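# Remove mat from pet tent, lay flat, tent standing

## Task

Pull the mat out of the pet tent and leave it lying flat on the table; dropping it into place is allowed. At the end the tent must be standing up with its floor corners resting on the tabletop. Nothing may stay in place only because the robot holds it, so release everything and move the grippers away before ending.

## Robot and tools

Robot: two arms, left_arm and right_arm. Each has six joints and a parallel gripper. Poses in results use one shared scene frame. The origin is on the tabletop midway between the arms, +x points out across the table, +z points up, and left_arm sits on the +y side. The arm names do not tell you which side of an image an arm appears on. Positions are in metres and orientations are quaternions in w,x,y,z order. A printed hand position can be somewhat off, more so when the arm is stretched far out.

Joint order: every row and every per-joint list in a result uses shoulder, elbow, waist, wrist pitch, wrist yaw, wrist roll. Trust only this order. Stated ranges in radians: waist -2.618 to 3.054, shoulder 0.000 to 3.142, elbow 0.000 to 3.142, wrist pitch -1.571 to 1.571, wrist yaw -1.571 to 1.571, wrist roll -2.094 to 2.094. A joint's true end may differ from these by up to 0.036 rad in either direction.

A row is one flat list of 14 numbers, all in [-1, 1], covering both arms even when only one moves. The first 7 are left_arm: six joint displacements in the order above, then the gripper opening. The last 7 are the same for right_arm. Joint numbers are scaled offsets, not absolute angles. A value of 1.0 means 1.202 rad for the waist, 1.258 for the shoulder, 1.238 for the elbow, 2.073 for wrist pitch, and 2.022 for wrist yaw and wrist roll. Negative values turn the other way. The opening is absolute: +1 fully open, -1 closed.

execute_actions(actions): a list of up to 15 actions, run in order. Each action is a list of up to 15 rows. Each row lasts one control step of 1/30 s, and an action is always 15 steps, so a short action repeats its final row. Displacements are measured from the joint angles at the start of that action, not from the previous row. For the first action of a call, they are measured from the angles in the latest result. Sending an empty list just returns the current state and images. An action is rejected for both arms if it would push any joint more than 0.036 rad beyond its stated range. If the first action fails this check, or any action is malformed, the whole call does nothing. Requests past a real end are clipped, and the result may then say "joint sent to its limit".

move(target, speed, blocking): target is one 14-number row with the same layout and scaling. Its displacements are measured from the Joint positions in the latest result that shows them. They are not measured from where the arm is when the move begins. All joints follow paths that finish together, so grippers usually trace curves. speed is in rad/s for the joint with the longest path, from 0.01 to 2, default 0.5. Paths last between 0.5 and 10 s. A path that would last longer is cut off at 10 s. Moves ignore obstacles and the other arm. Gripper openings are sent at the start. With blocking=false you get a result after 0.5 s. Until a result shows the move has ended, use wait or stop, because other moves and actions are refused. The result adds a "move:" line. It gives the ending (done, off_target, moving, held, fault), limits=held or limits=none, and each arm's joint farthest from its target.

wait(seconds): 0 to 10 s, with the arms holding their last command. A running move continues, and the wait returns early if the move ends. stop(): brakes a running move; a fast arm needs distance to halt, and the fingers keep moving. zoom_image(camera, region): camera is cam_high, cam_low, cam_left_wrist or cam_right_wrist, each 896x504. region is [x0, y0, x1, y1] in pixels from the top-left, at most 504 by 504. finished_scene(scene): ends the current scene for good; pass its number.

Results show a state line per arm with gripper pose. They also show Joint positions (six angles in radians, then the opening in metres, 0.093 fully open to 0.000 closed) and Joint velocities. Joint targets gives the angles the joints are being driven toward right now. grip_measured is the gripper motor position on the -1 to +1 scale. Pads meet near -0.94, and each millimetre of object width adds about 0.0208. Each gripper has a fixed bias of up to about 0.02. Once the pads touch something, the motor keeps moving while the fingers stop. A lower number squeezes harder, up to roughly 50 to 62 N per pad, and thin parts get less. To keep a grip, keep sending the same closing number. Fingers point along the gripper's +z axis and close along its y axis. The reported position is between the pads, about 1 cm behind the tips. "joint command not followed" means a clearance check altered some joint targets.

Motion limits: each step's joint target stays within a lead of the measured angle. That lead is 0.202 rad for the waist, 0.258 for the shoulder, 0.238 for the elbow, 0.573 for wrist pitch and 0.522 for wrist yaw and roll. Targets that would move the gripper more than 70 mm are scaled back. Large moves therefore need several actions, and unfinished ones may need re-commanding. Friction can leave a joint up to about 0.031 rad short, and smaller commands may do nothing. A pressing arm usually keeps pressing; faster moves and targets deeper past contact hit and press harder.

Avoid: knocking or placing rigid objects off the table (cloth does not count), letting the arms collide or press on each other, and drops, slips, slams and hard pushes. Loose objects may be nudged briefly by outside disturbances. Holding loads heats motors. A MOTOR HOT line appears from 75 °C, and at 90 °C that arm halts for 10 seconds. At 100 °C the arm goes limp until it cools. Stops show as OVER-TEMPERATURE FAULT or FAULT lines. The robot keeps holding its last command while you compose a reply.

Each tool is called after "Call:" as name([rows], argument=value, ...), one row to a line, values as JSON.

## Session

Call:
execute_actions(actions=[])

Scene clock: 0.00 s.
left_arm: end_effector_position=(+0.4180, +0.2427, +0.4105) grip_measured=+0.984 end_effector_quat_wxyz=(+0.716, +0.035, +0.696, -0.033) | right_arm: end_effector_position=(+0.4132, -0.3501, +0.4012) grip_measured=+1.000 end_effector_quat_wxyz=(+0.704, +0.013, +0.710, -0.007)
Joint names: [shoulder, elbow, waist, wrist pitch, wrist yaw, wrist roll]
Joint positions: left_arm=[1.035 1.047 0.002 0.016 0.008 0.004 0.092] | right_arm=[ 1.059  1.056  0.014 -0.006  0.012  0.009  0.093]
Joint velocities: left_arm=[ 0.002 -0.002 -0.007  0.022  0.007 -0.007  0.   ] | right_arm=[-0.022 -0.012  0.007 -0.037  0.022 -0.022  0.   ]
Motor temperatures (°C, as the motors report them): left_arm=[23 25 26 24 26 25] | right_arm=[25 24 24 23 24 23]
Joint targets: left_arm=[1.035 1.047 0.002 0.016 0.008 0.004] | right_arm=[1.059 1.056 0.014 -0.006 0.012 0.009]

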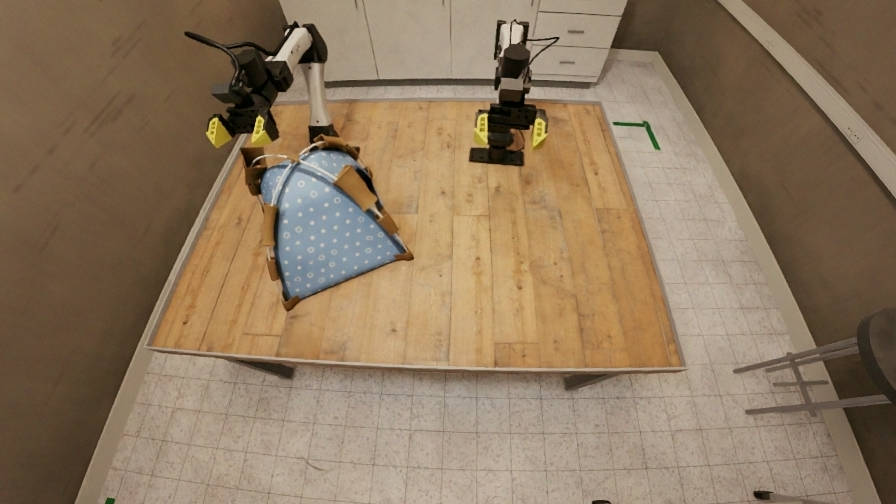

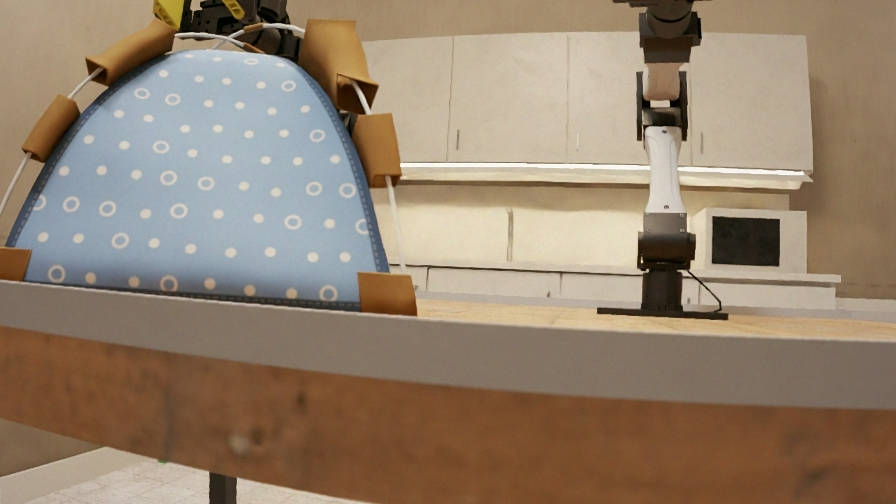

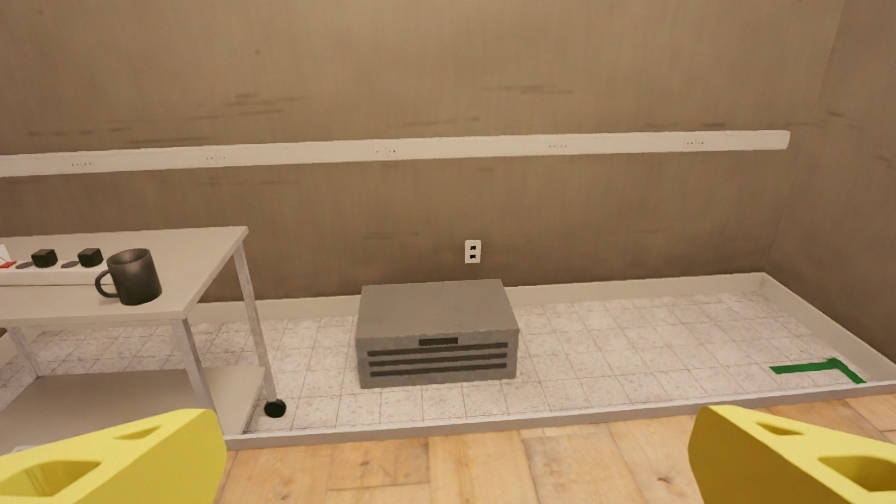

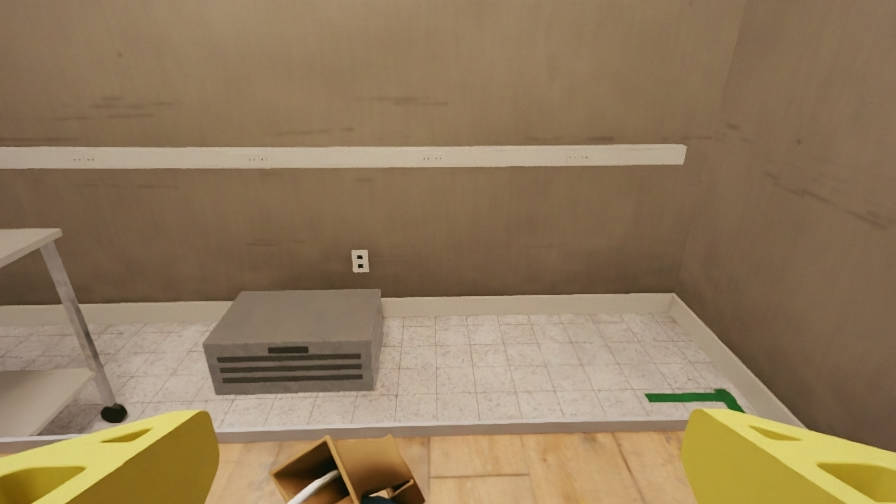

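Call:
move(target=[-0.4,-0.4,-0.6,-0.2,0,0,1,0,0,0,0,0,0,1], speed=1)

Call:
move(target=[0.3,0,0,0,0,0,1,0,0,0,0,0,0,1], speed=1)

Scene clock: 4.50 s.
left_arm: end_effector_position=(+0.2318, +0.0853, +0.2354) grip_measured=+0.984 end_effector_quat_wxyz=(+0.528, +0.323, +0.752, -0.227) | right_arm: end_effector_position=(+0.4132, -0.3501, +0.4027) grip_measured=+1.000 end_effector_quat_wxyz=(+0.706, +0.013, +0.708, -0.007)
Joint names: [shoulder, elbow, waist, wrist pitch, wrist yaw, wrist roll]
Joint positions: left_arm=[ 0.547  0.576 -0.708 -0.376  0.011  0.004  0.092] | right_arm=[1.059 1.056 0.014 0.    0.012 0.009 0.093]
Joint velocities: left_arm=[ 0.012  0.007 -0.007 -0.037  0.022  0.037 -0.001] | right_arm=[-0.007  0.007  0.007 -0.066 -0.051  0.095  0.   ]
Motor temperatures (°C, as the motors report them): left_arm=[23 26 26 25 26 25] | right_arm=[25 25 24 24 24 23]
Joint targets: left_arm=[0.531 0.552 -0.719 -0.398 0.009 0.004] | right_arm=[1.059 1.056 0.014 -0.006 0.012 0.009]
move: off_target (left_arm); limits=none; left_arm: farthest joint: the elbow, 0.024 radians from its target (0.495 radians at the start); right_arm: farthest joint: the wrist pitch, 0.006 radians from its target (0.004 radians at the start)

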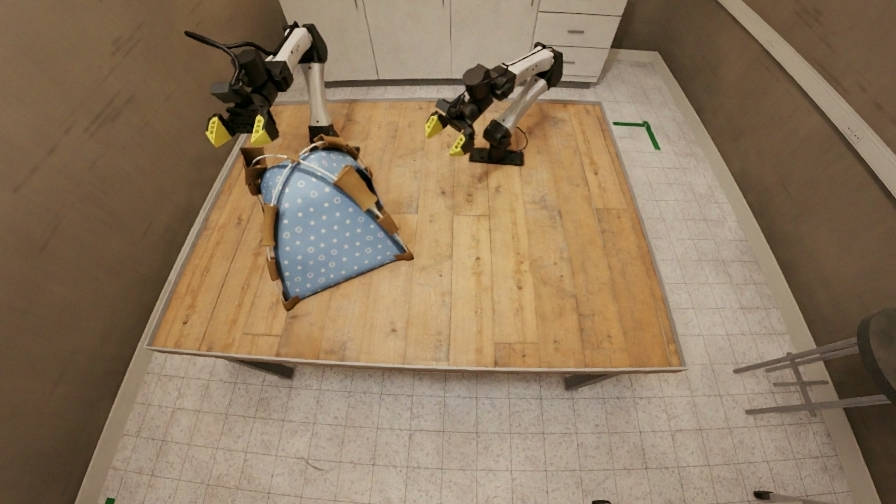

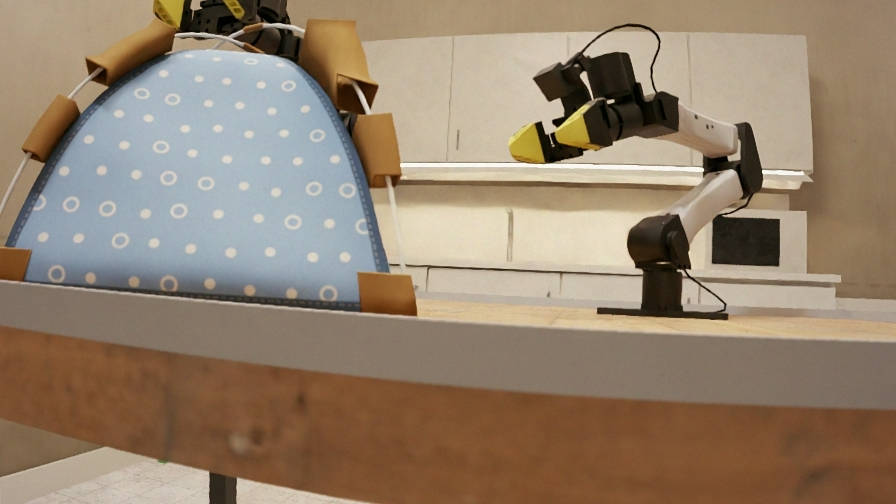

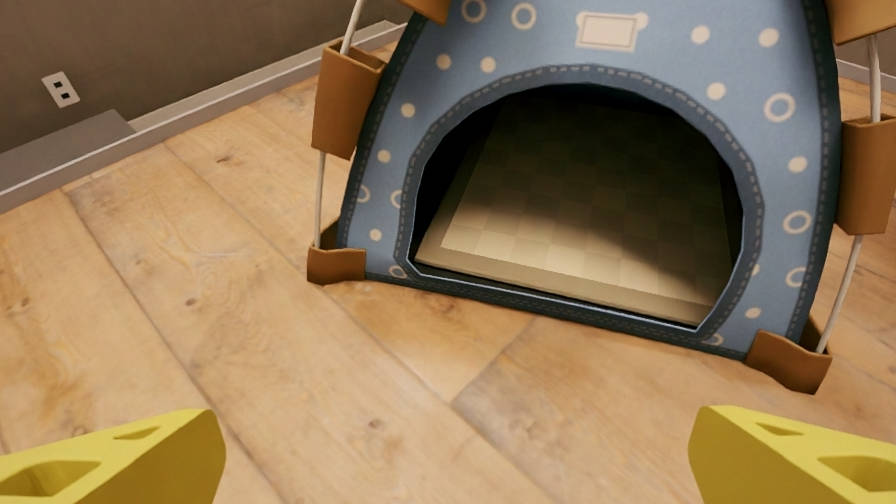

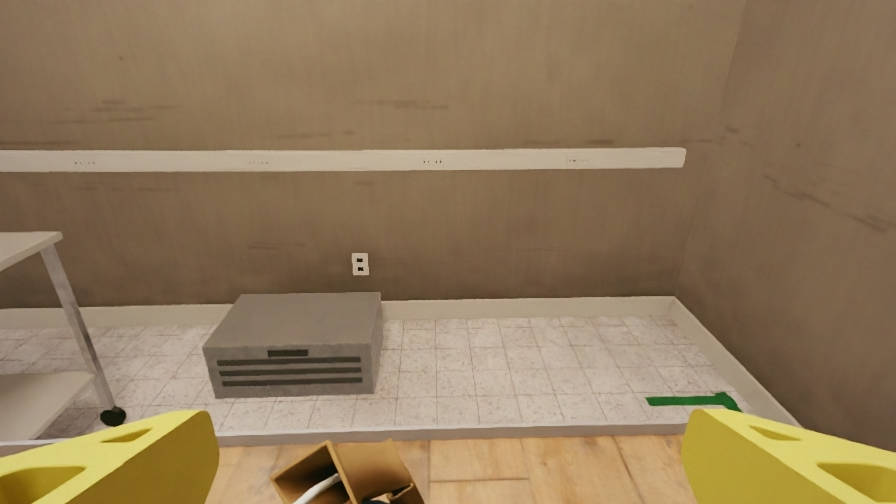

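Scene clock: 5.37 s.
left_arm: end_effector_position=(+0.2517, +0.0649, +0.1402) grip_measured=+0.984 end_effector_quat_wxyz=(+0.384, +0.357, +0.835, -0.167) | right_arm: end_effector_position=(+0.4132, -0.3501, +0.4035) grip_measured=+1.000 end_effector_quat_wxyz=(+0.708, +0.013, +0.706, -0.007)
Joint names: [shoulder, elbow, waist, wrist pitch, wrist yaw, wrist roll]
Joint positions: left_arm=[ 0.914  0.576 -0.708 -0.369  0.011  0.004  0.092] | right_arm=[1.059 1.056 0.014 0.004 0.012 0.009 0.093]
Joint velocities: left_arm=[-0.012 -0.007  0.012 -0.037  0.037 -0.022  0.   ] | right_arm=[-0.007  0.002  0.017  0.022 -0.037 -0.037  0.   ]
Motor temperatures (°C, as the motors report them): left_arm=[23 26 26 26 26 25] | right_arm=[25 25 24 25 24 23]
Joint targets: left_arm=[0.924 0.576 -0.708 -0.376 0.011 0.004] | right_arm=[1.059 1.056 0.014 0.000 0.012 0.009]
move: done; limits=none; left_arm: farthest joint: the shoulder, 0.010 radians from its target (0.378 radians at the start); right_arm: farthest joint: the wrist pitch, 0.004 radians from its target (0.000 radians at the start)

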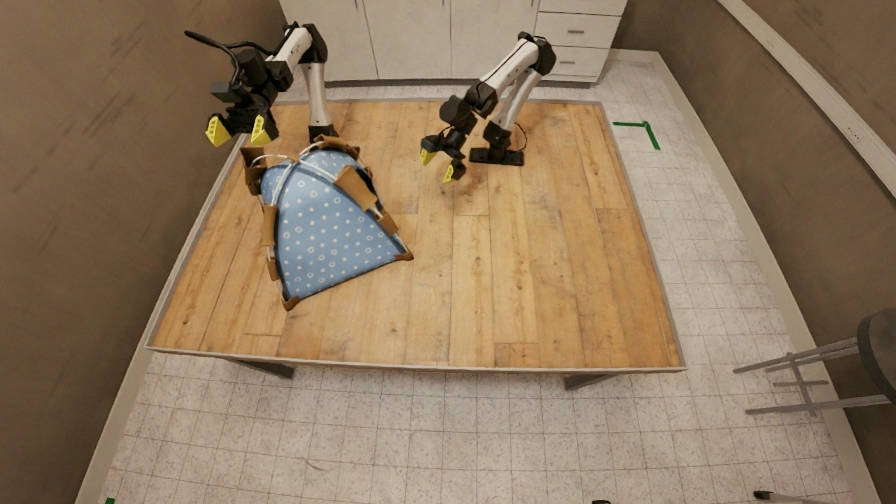

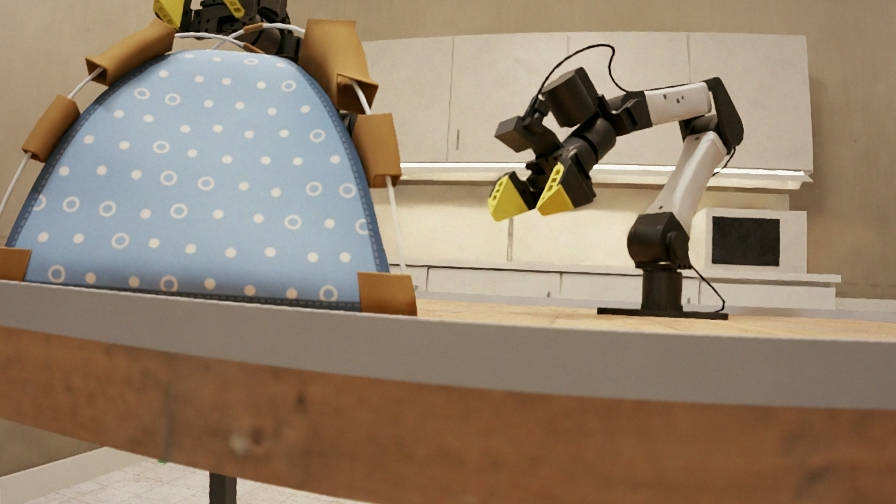

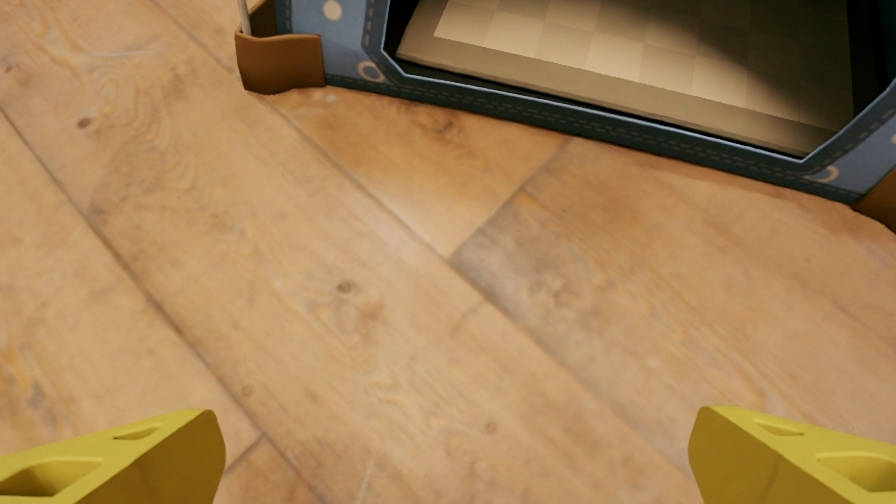

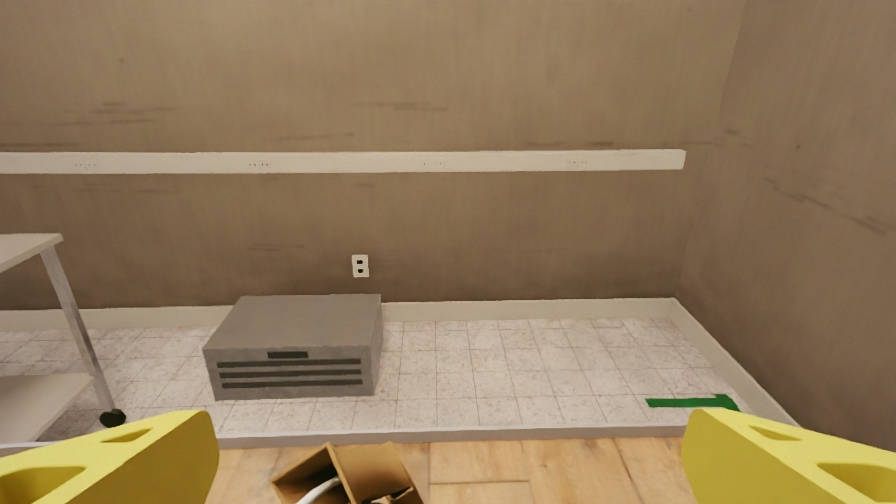

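Call:
move(target=[0.575,0.092,-0.07,0.3,0,0,1,0.17,0.53,0.27,-0.45,0,0,1], speed=0.7)

Scene clock: 23.40 s.
left_arm: end_effector_position=(+0.3086, -0.0367, +0.0530) grip_measured=+0.984 end_effector_quat_wxyz=(+0.376, +0.388, +0.822, -0.180) | right_arm: end_effector_position=(+0.3694, -0.2405, +0.4191) grip_measured=+1.000 end_effector_quat_wxyz=(+0.526, -0.120, +0.839, +0.077)
Joint names: [shoulder, elbow, waist, wrist pitch, wrist yaw, wrist roll]
Joint positions: left_arm=[ 1.625  0.667 -0.782  0.246  0.011  0.004  0.092] | right_arm=[ 1.249  1.7    0.33  -0.901  0.012  0.009  0.093]
Joint velocities: left_arm=[-0.022  0.002 -0.017 -0.022 -0.037 -0.022 -0.   ] | right_arm=[ 0.012  0.002 -0.007  0.022  0.007  0.051  0.   ]
Motor temperatures (°C, as the motors report them): left_arm=[23 30 26 29 26 25] | right_arm=[25 28 24 28 24 23]
Joint targets: left_arm=[1.638 0.689 -0.792 0.253 0.011 0.004] | right_arm=[1.272 1.713 0.338 -0.929 0.012 0.009]
move: off_target (left_arm, right_arm); limits=none; left_arm: farthest joint: the elbow, 0.023 radians from its target (0.114 radians at the start); right_arm: farthest joint: the wrist pitch, 0.028 radians from its target (0.933 radians at the start)

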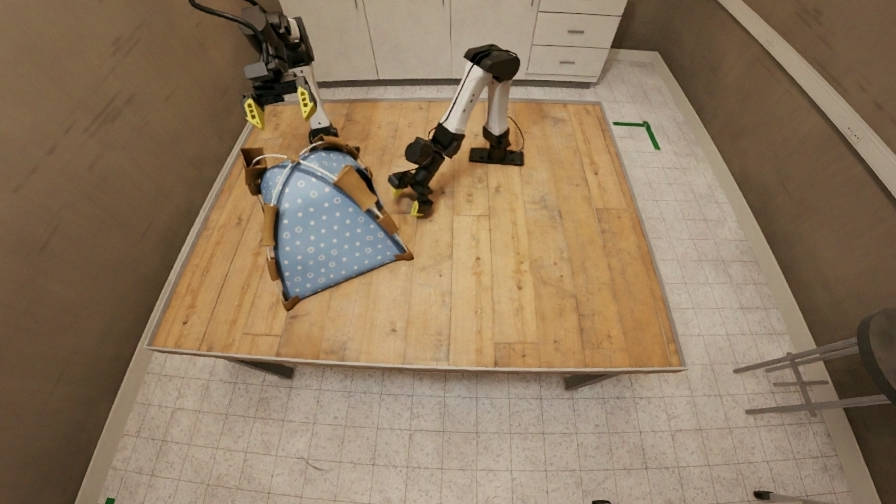

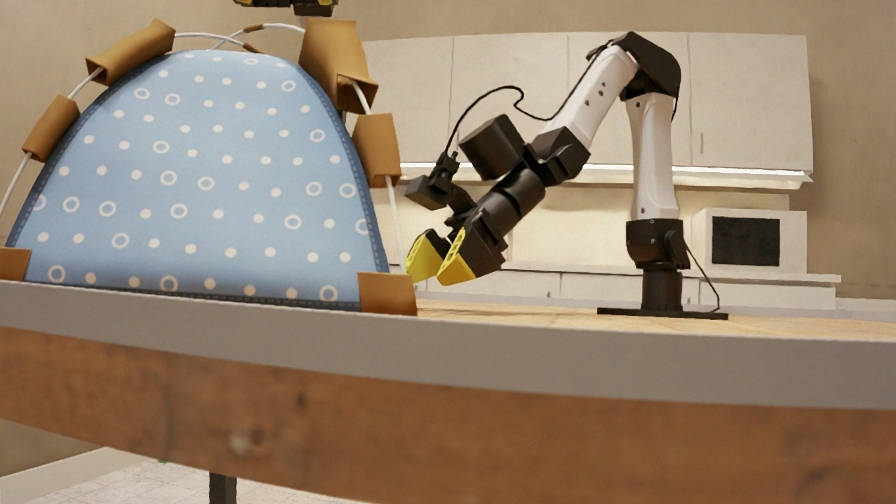

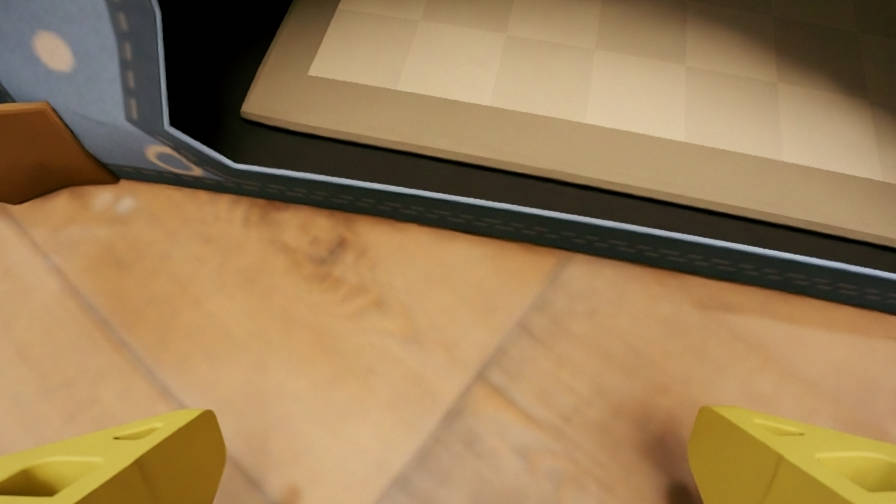

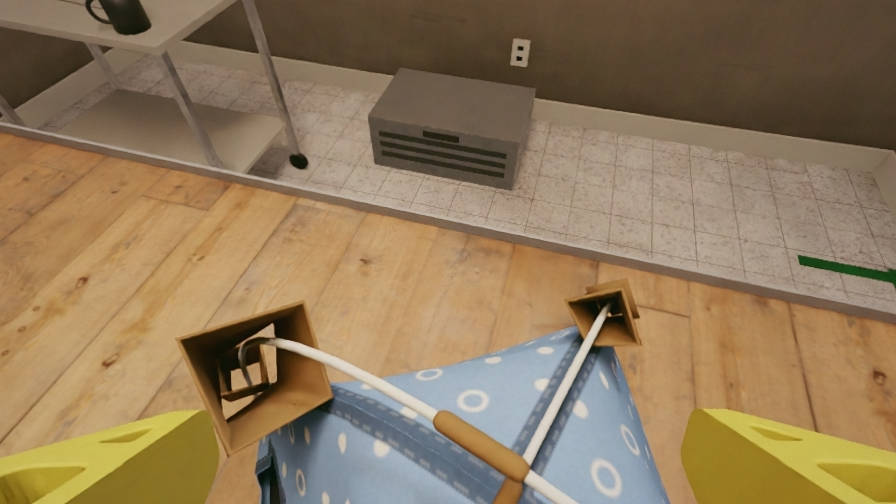

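Call:
move(target=[0.34,0.37,-0.07,0.045,0,0,0.5,0.37,0.35,-0.06,-0.16,0,0,1], speed=0.4)

Scene clock: 28.77 s.
left_arm: end_effector_position=(+0.3574, -0.1572, +0.0528) grip_measured=+0.503 end_effector_quat_wxyz=(+0.415, +0.407, +0.784, -0.217) | right_arm: end_effector_position=(+0.4481, -0.2448, +0.3566) grip_measured=+1.000 end_effector_quat_wxyz=(+0.378, -0.102, +0.919, +0.041)
Joint names: [shoulder, elbow, waist, wrist pitch, wrist yaw, wrist roll]
Joint positions: left_arm=[ 2.035  1.105 -0.857  0.333  0.011  0.004  0.069] | right_arm=[ 1.699  2.114  0.266 -1.206  0.012  0.009  0.093]
Joint velocities: left_arm=[-0.012  0.012  0.007 -0.037 -0.051  0.022 -0.   ] | right_arm=[-0.007 -0.027  0.012 -0.051  0.051 -0.007  0.   ]
Motor temperatures (°C, as the motors report them): left_arm=[24 31 26 29 26 25] | right_arm=[25 29 24 29 24 23]
Joint targets: left_arm=[2.052 1.125 -0.866 0.340 0.011 0.004] | right_arm=[1.715 2.133 0.258 -1.232 0.012 0.009]
move: off_target (right_arm); limits=none; left_arm: farthest joint: the elbow, 0.020 radians from its target (0.458 radians at the start); right_arm: farthest joint: the wrist pitch, 0.027 radians from its target (0.332 radians at the start)

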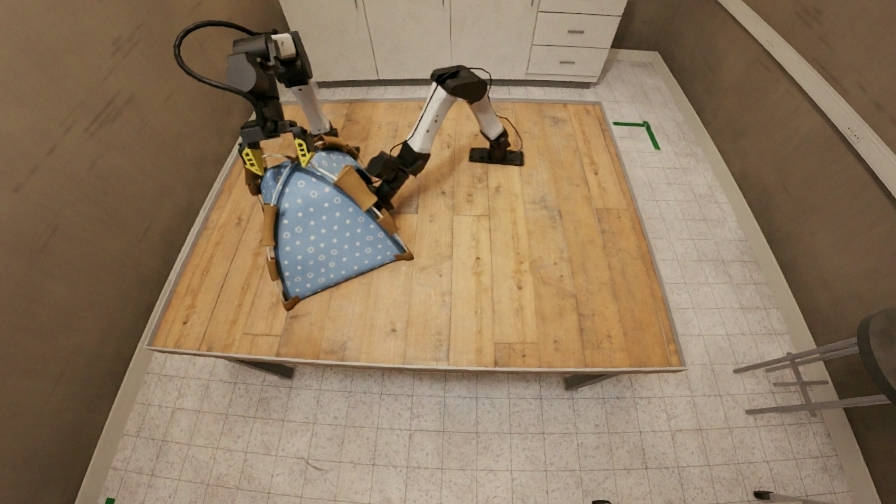

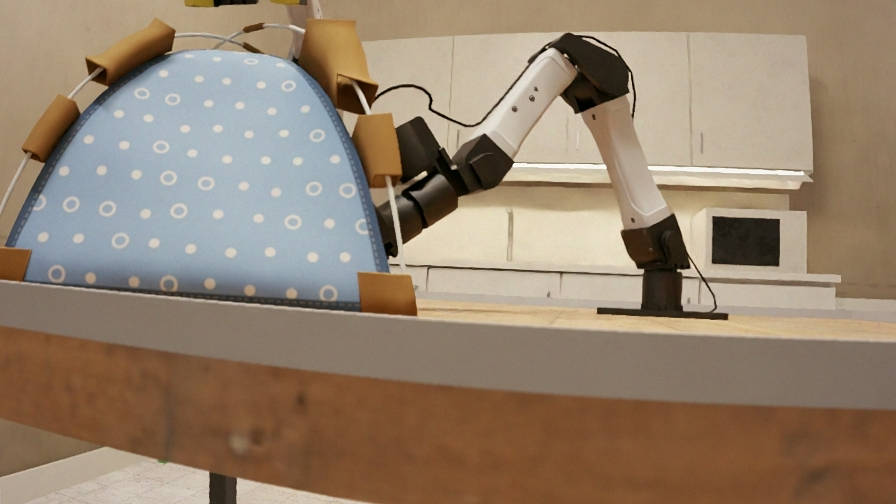

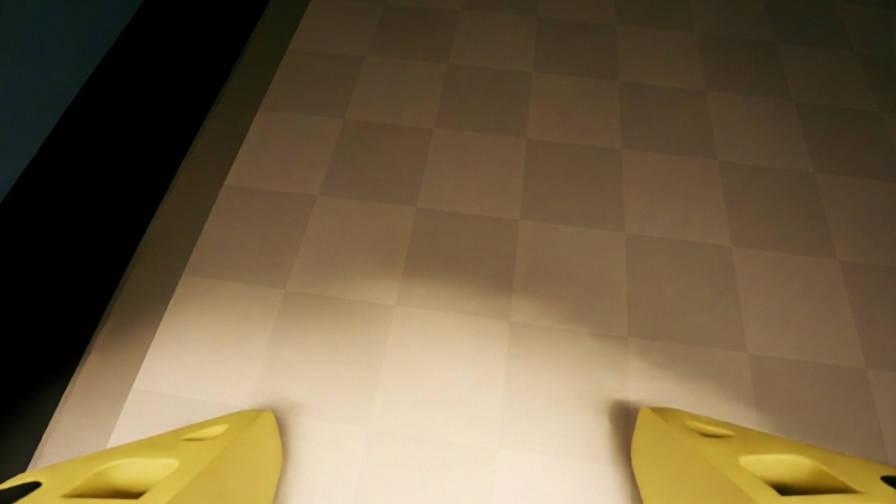

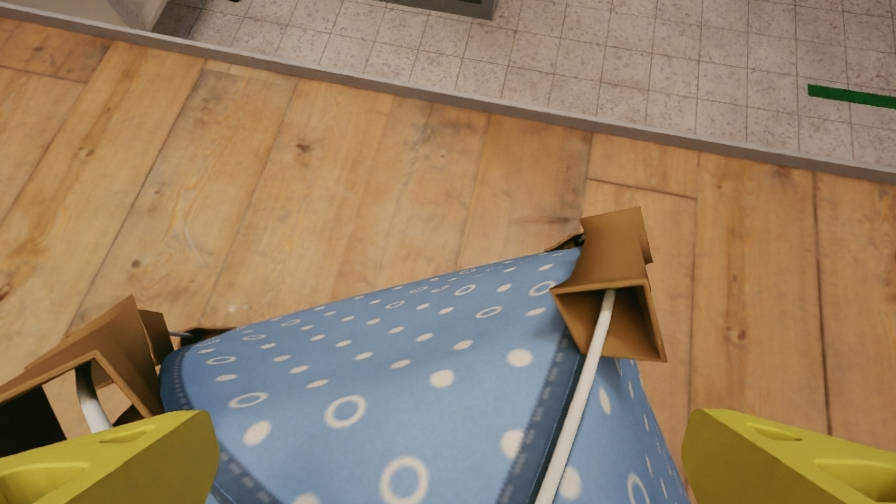

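Call:
move(target=[-0.02,-0.15,-0.05,0.045,0,0,0.5,0.09,0,-0.04,-0.04,0,0,0.3], speed=0.2)

Scene clock: 32.40 s.
left_arm: end_effector_position=(+0.3219, -0.1484, +0.0343) grip_measured=+0.503 end_effector_quat_wxyz=(+0.411, +0.425, +0.774, -0.227) | right_arm: end_effector_position=(+0.4614, -0.2595, +0.3102) grip_measured=+0.302 end_effector_quat_wxyz=(+0.310, -0.087, +0.947, +0.026)
Joint names: [shoulder, elbow, waist, wrist pitch, wrist yaw, wrist roll]
Joint positions: left_arm=[ 2.006  0.955 -0.904  0.456  0.01   0.004  0.069] | right_arm=[ 1.791  2.114  0.226 -1.262  0.012  0.009  0.06 ]
Joint velocities: left_arm=[-0.002  0.012 -0.002 -0.007  0.037  0.081  0.001] | right_arm=[-0.007  0.002  0.022  0.037 -0.007 -0.066 -0.001]
Motor temperatures (°C, as the motors report them): left_arm=[25 31 26 30 26 25] | right_arm=[26 29 24 28 24 23]
Joint targets: left_arm=[2.010 0.919 -0.917 0.427 0.011 0.004] | right_arm=[1.813 2.114 0.218 -1.289 0.012 0.009]
move: off_target (left_arm, right_arm); limits=none; left_arm: farthest joint: the elbow, 0.036 radians from its target (0.185 radians at the start); right_arm: farthest joint: the wrist pitch, 0.027 radians from its target (0.082 radians at the start)

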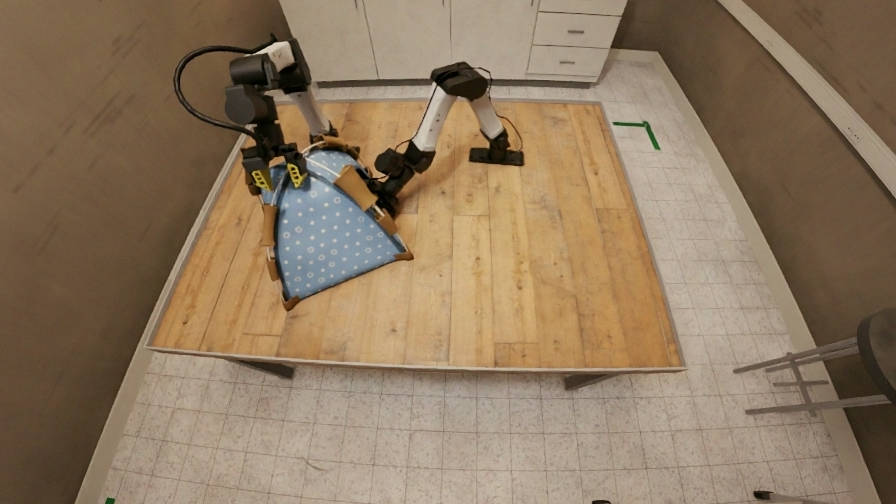

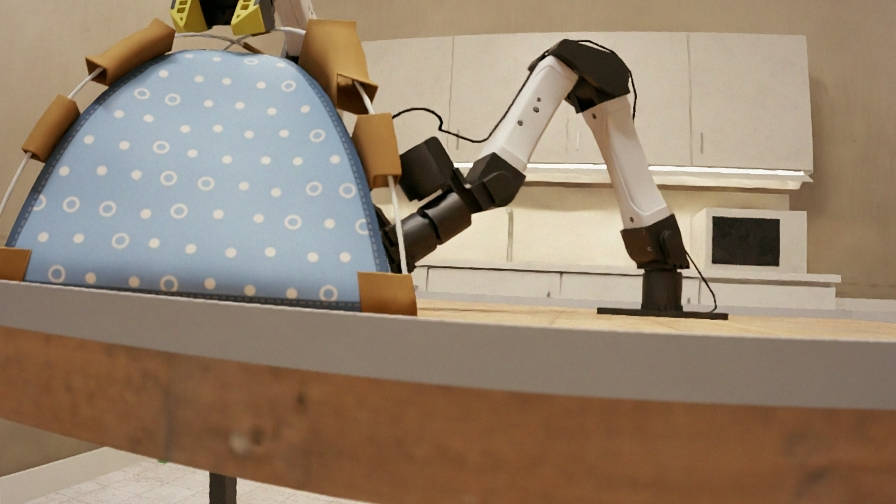

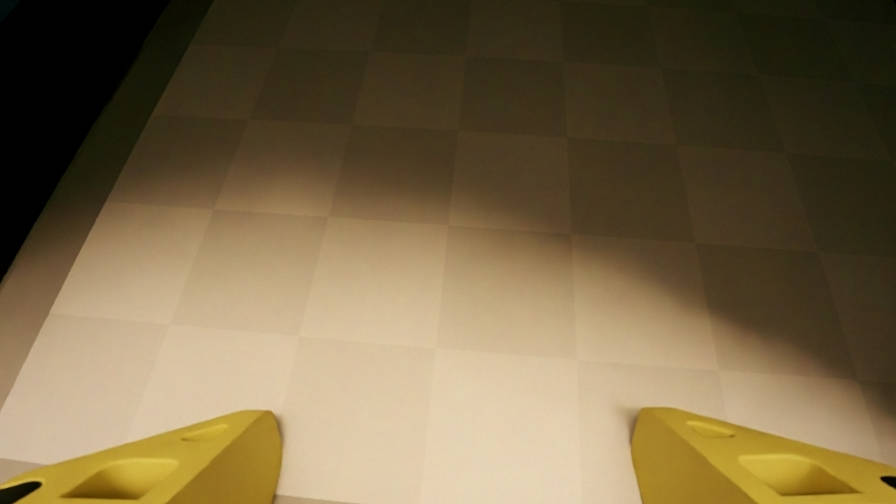

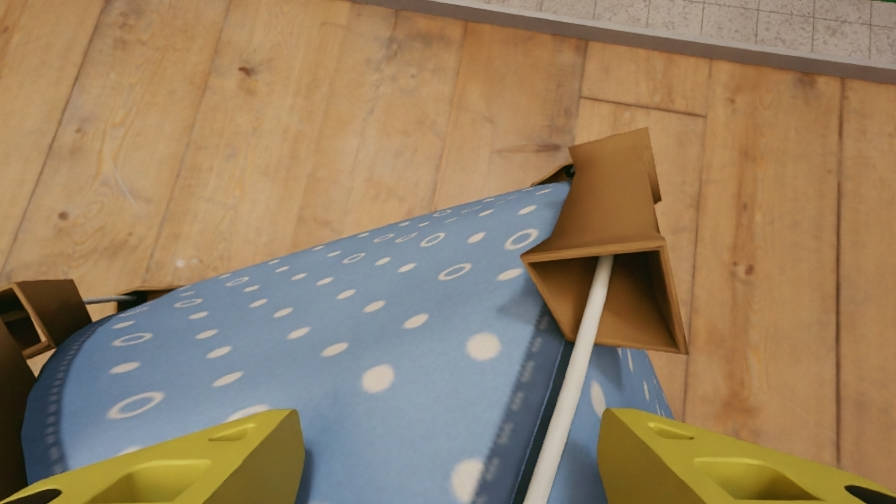

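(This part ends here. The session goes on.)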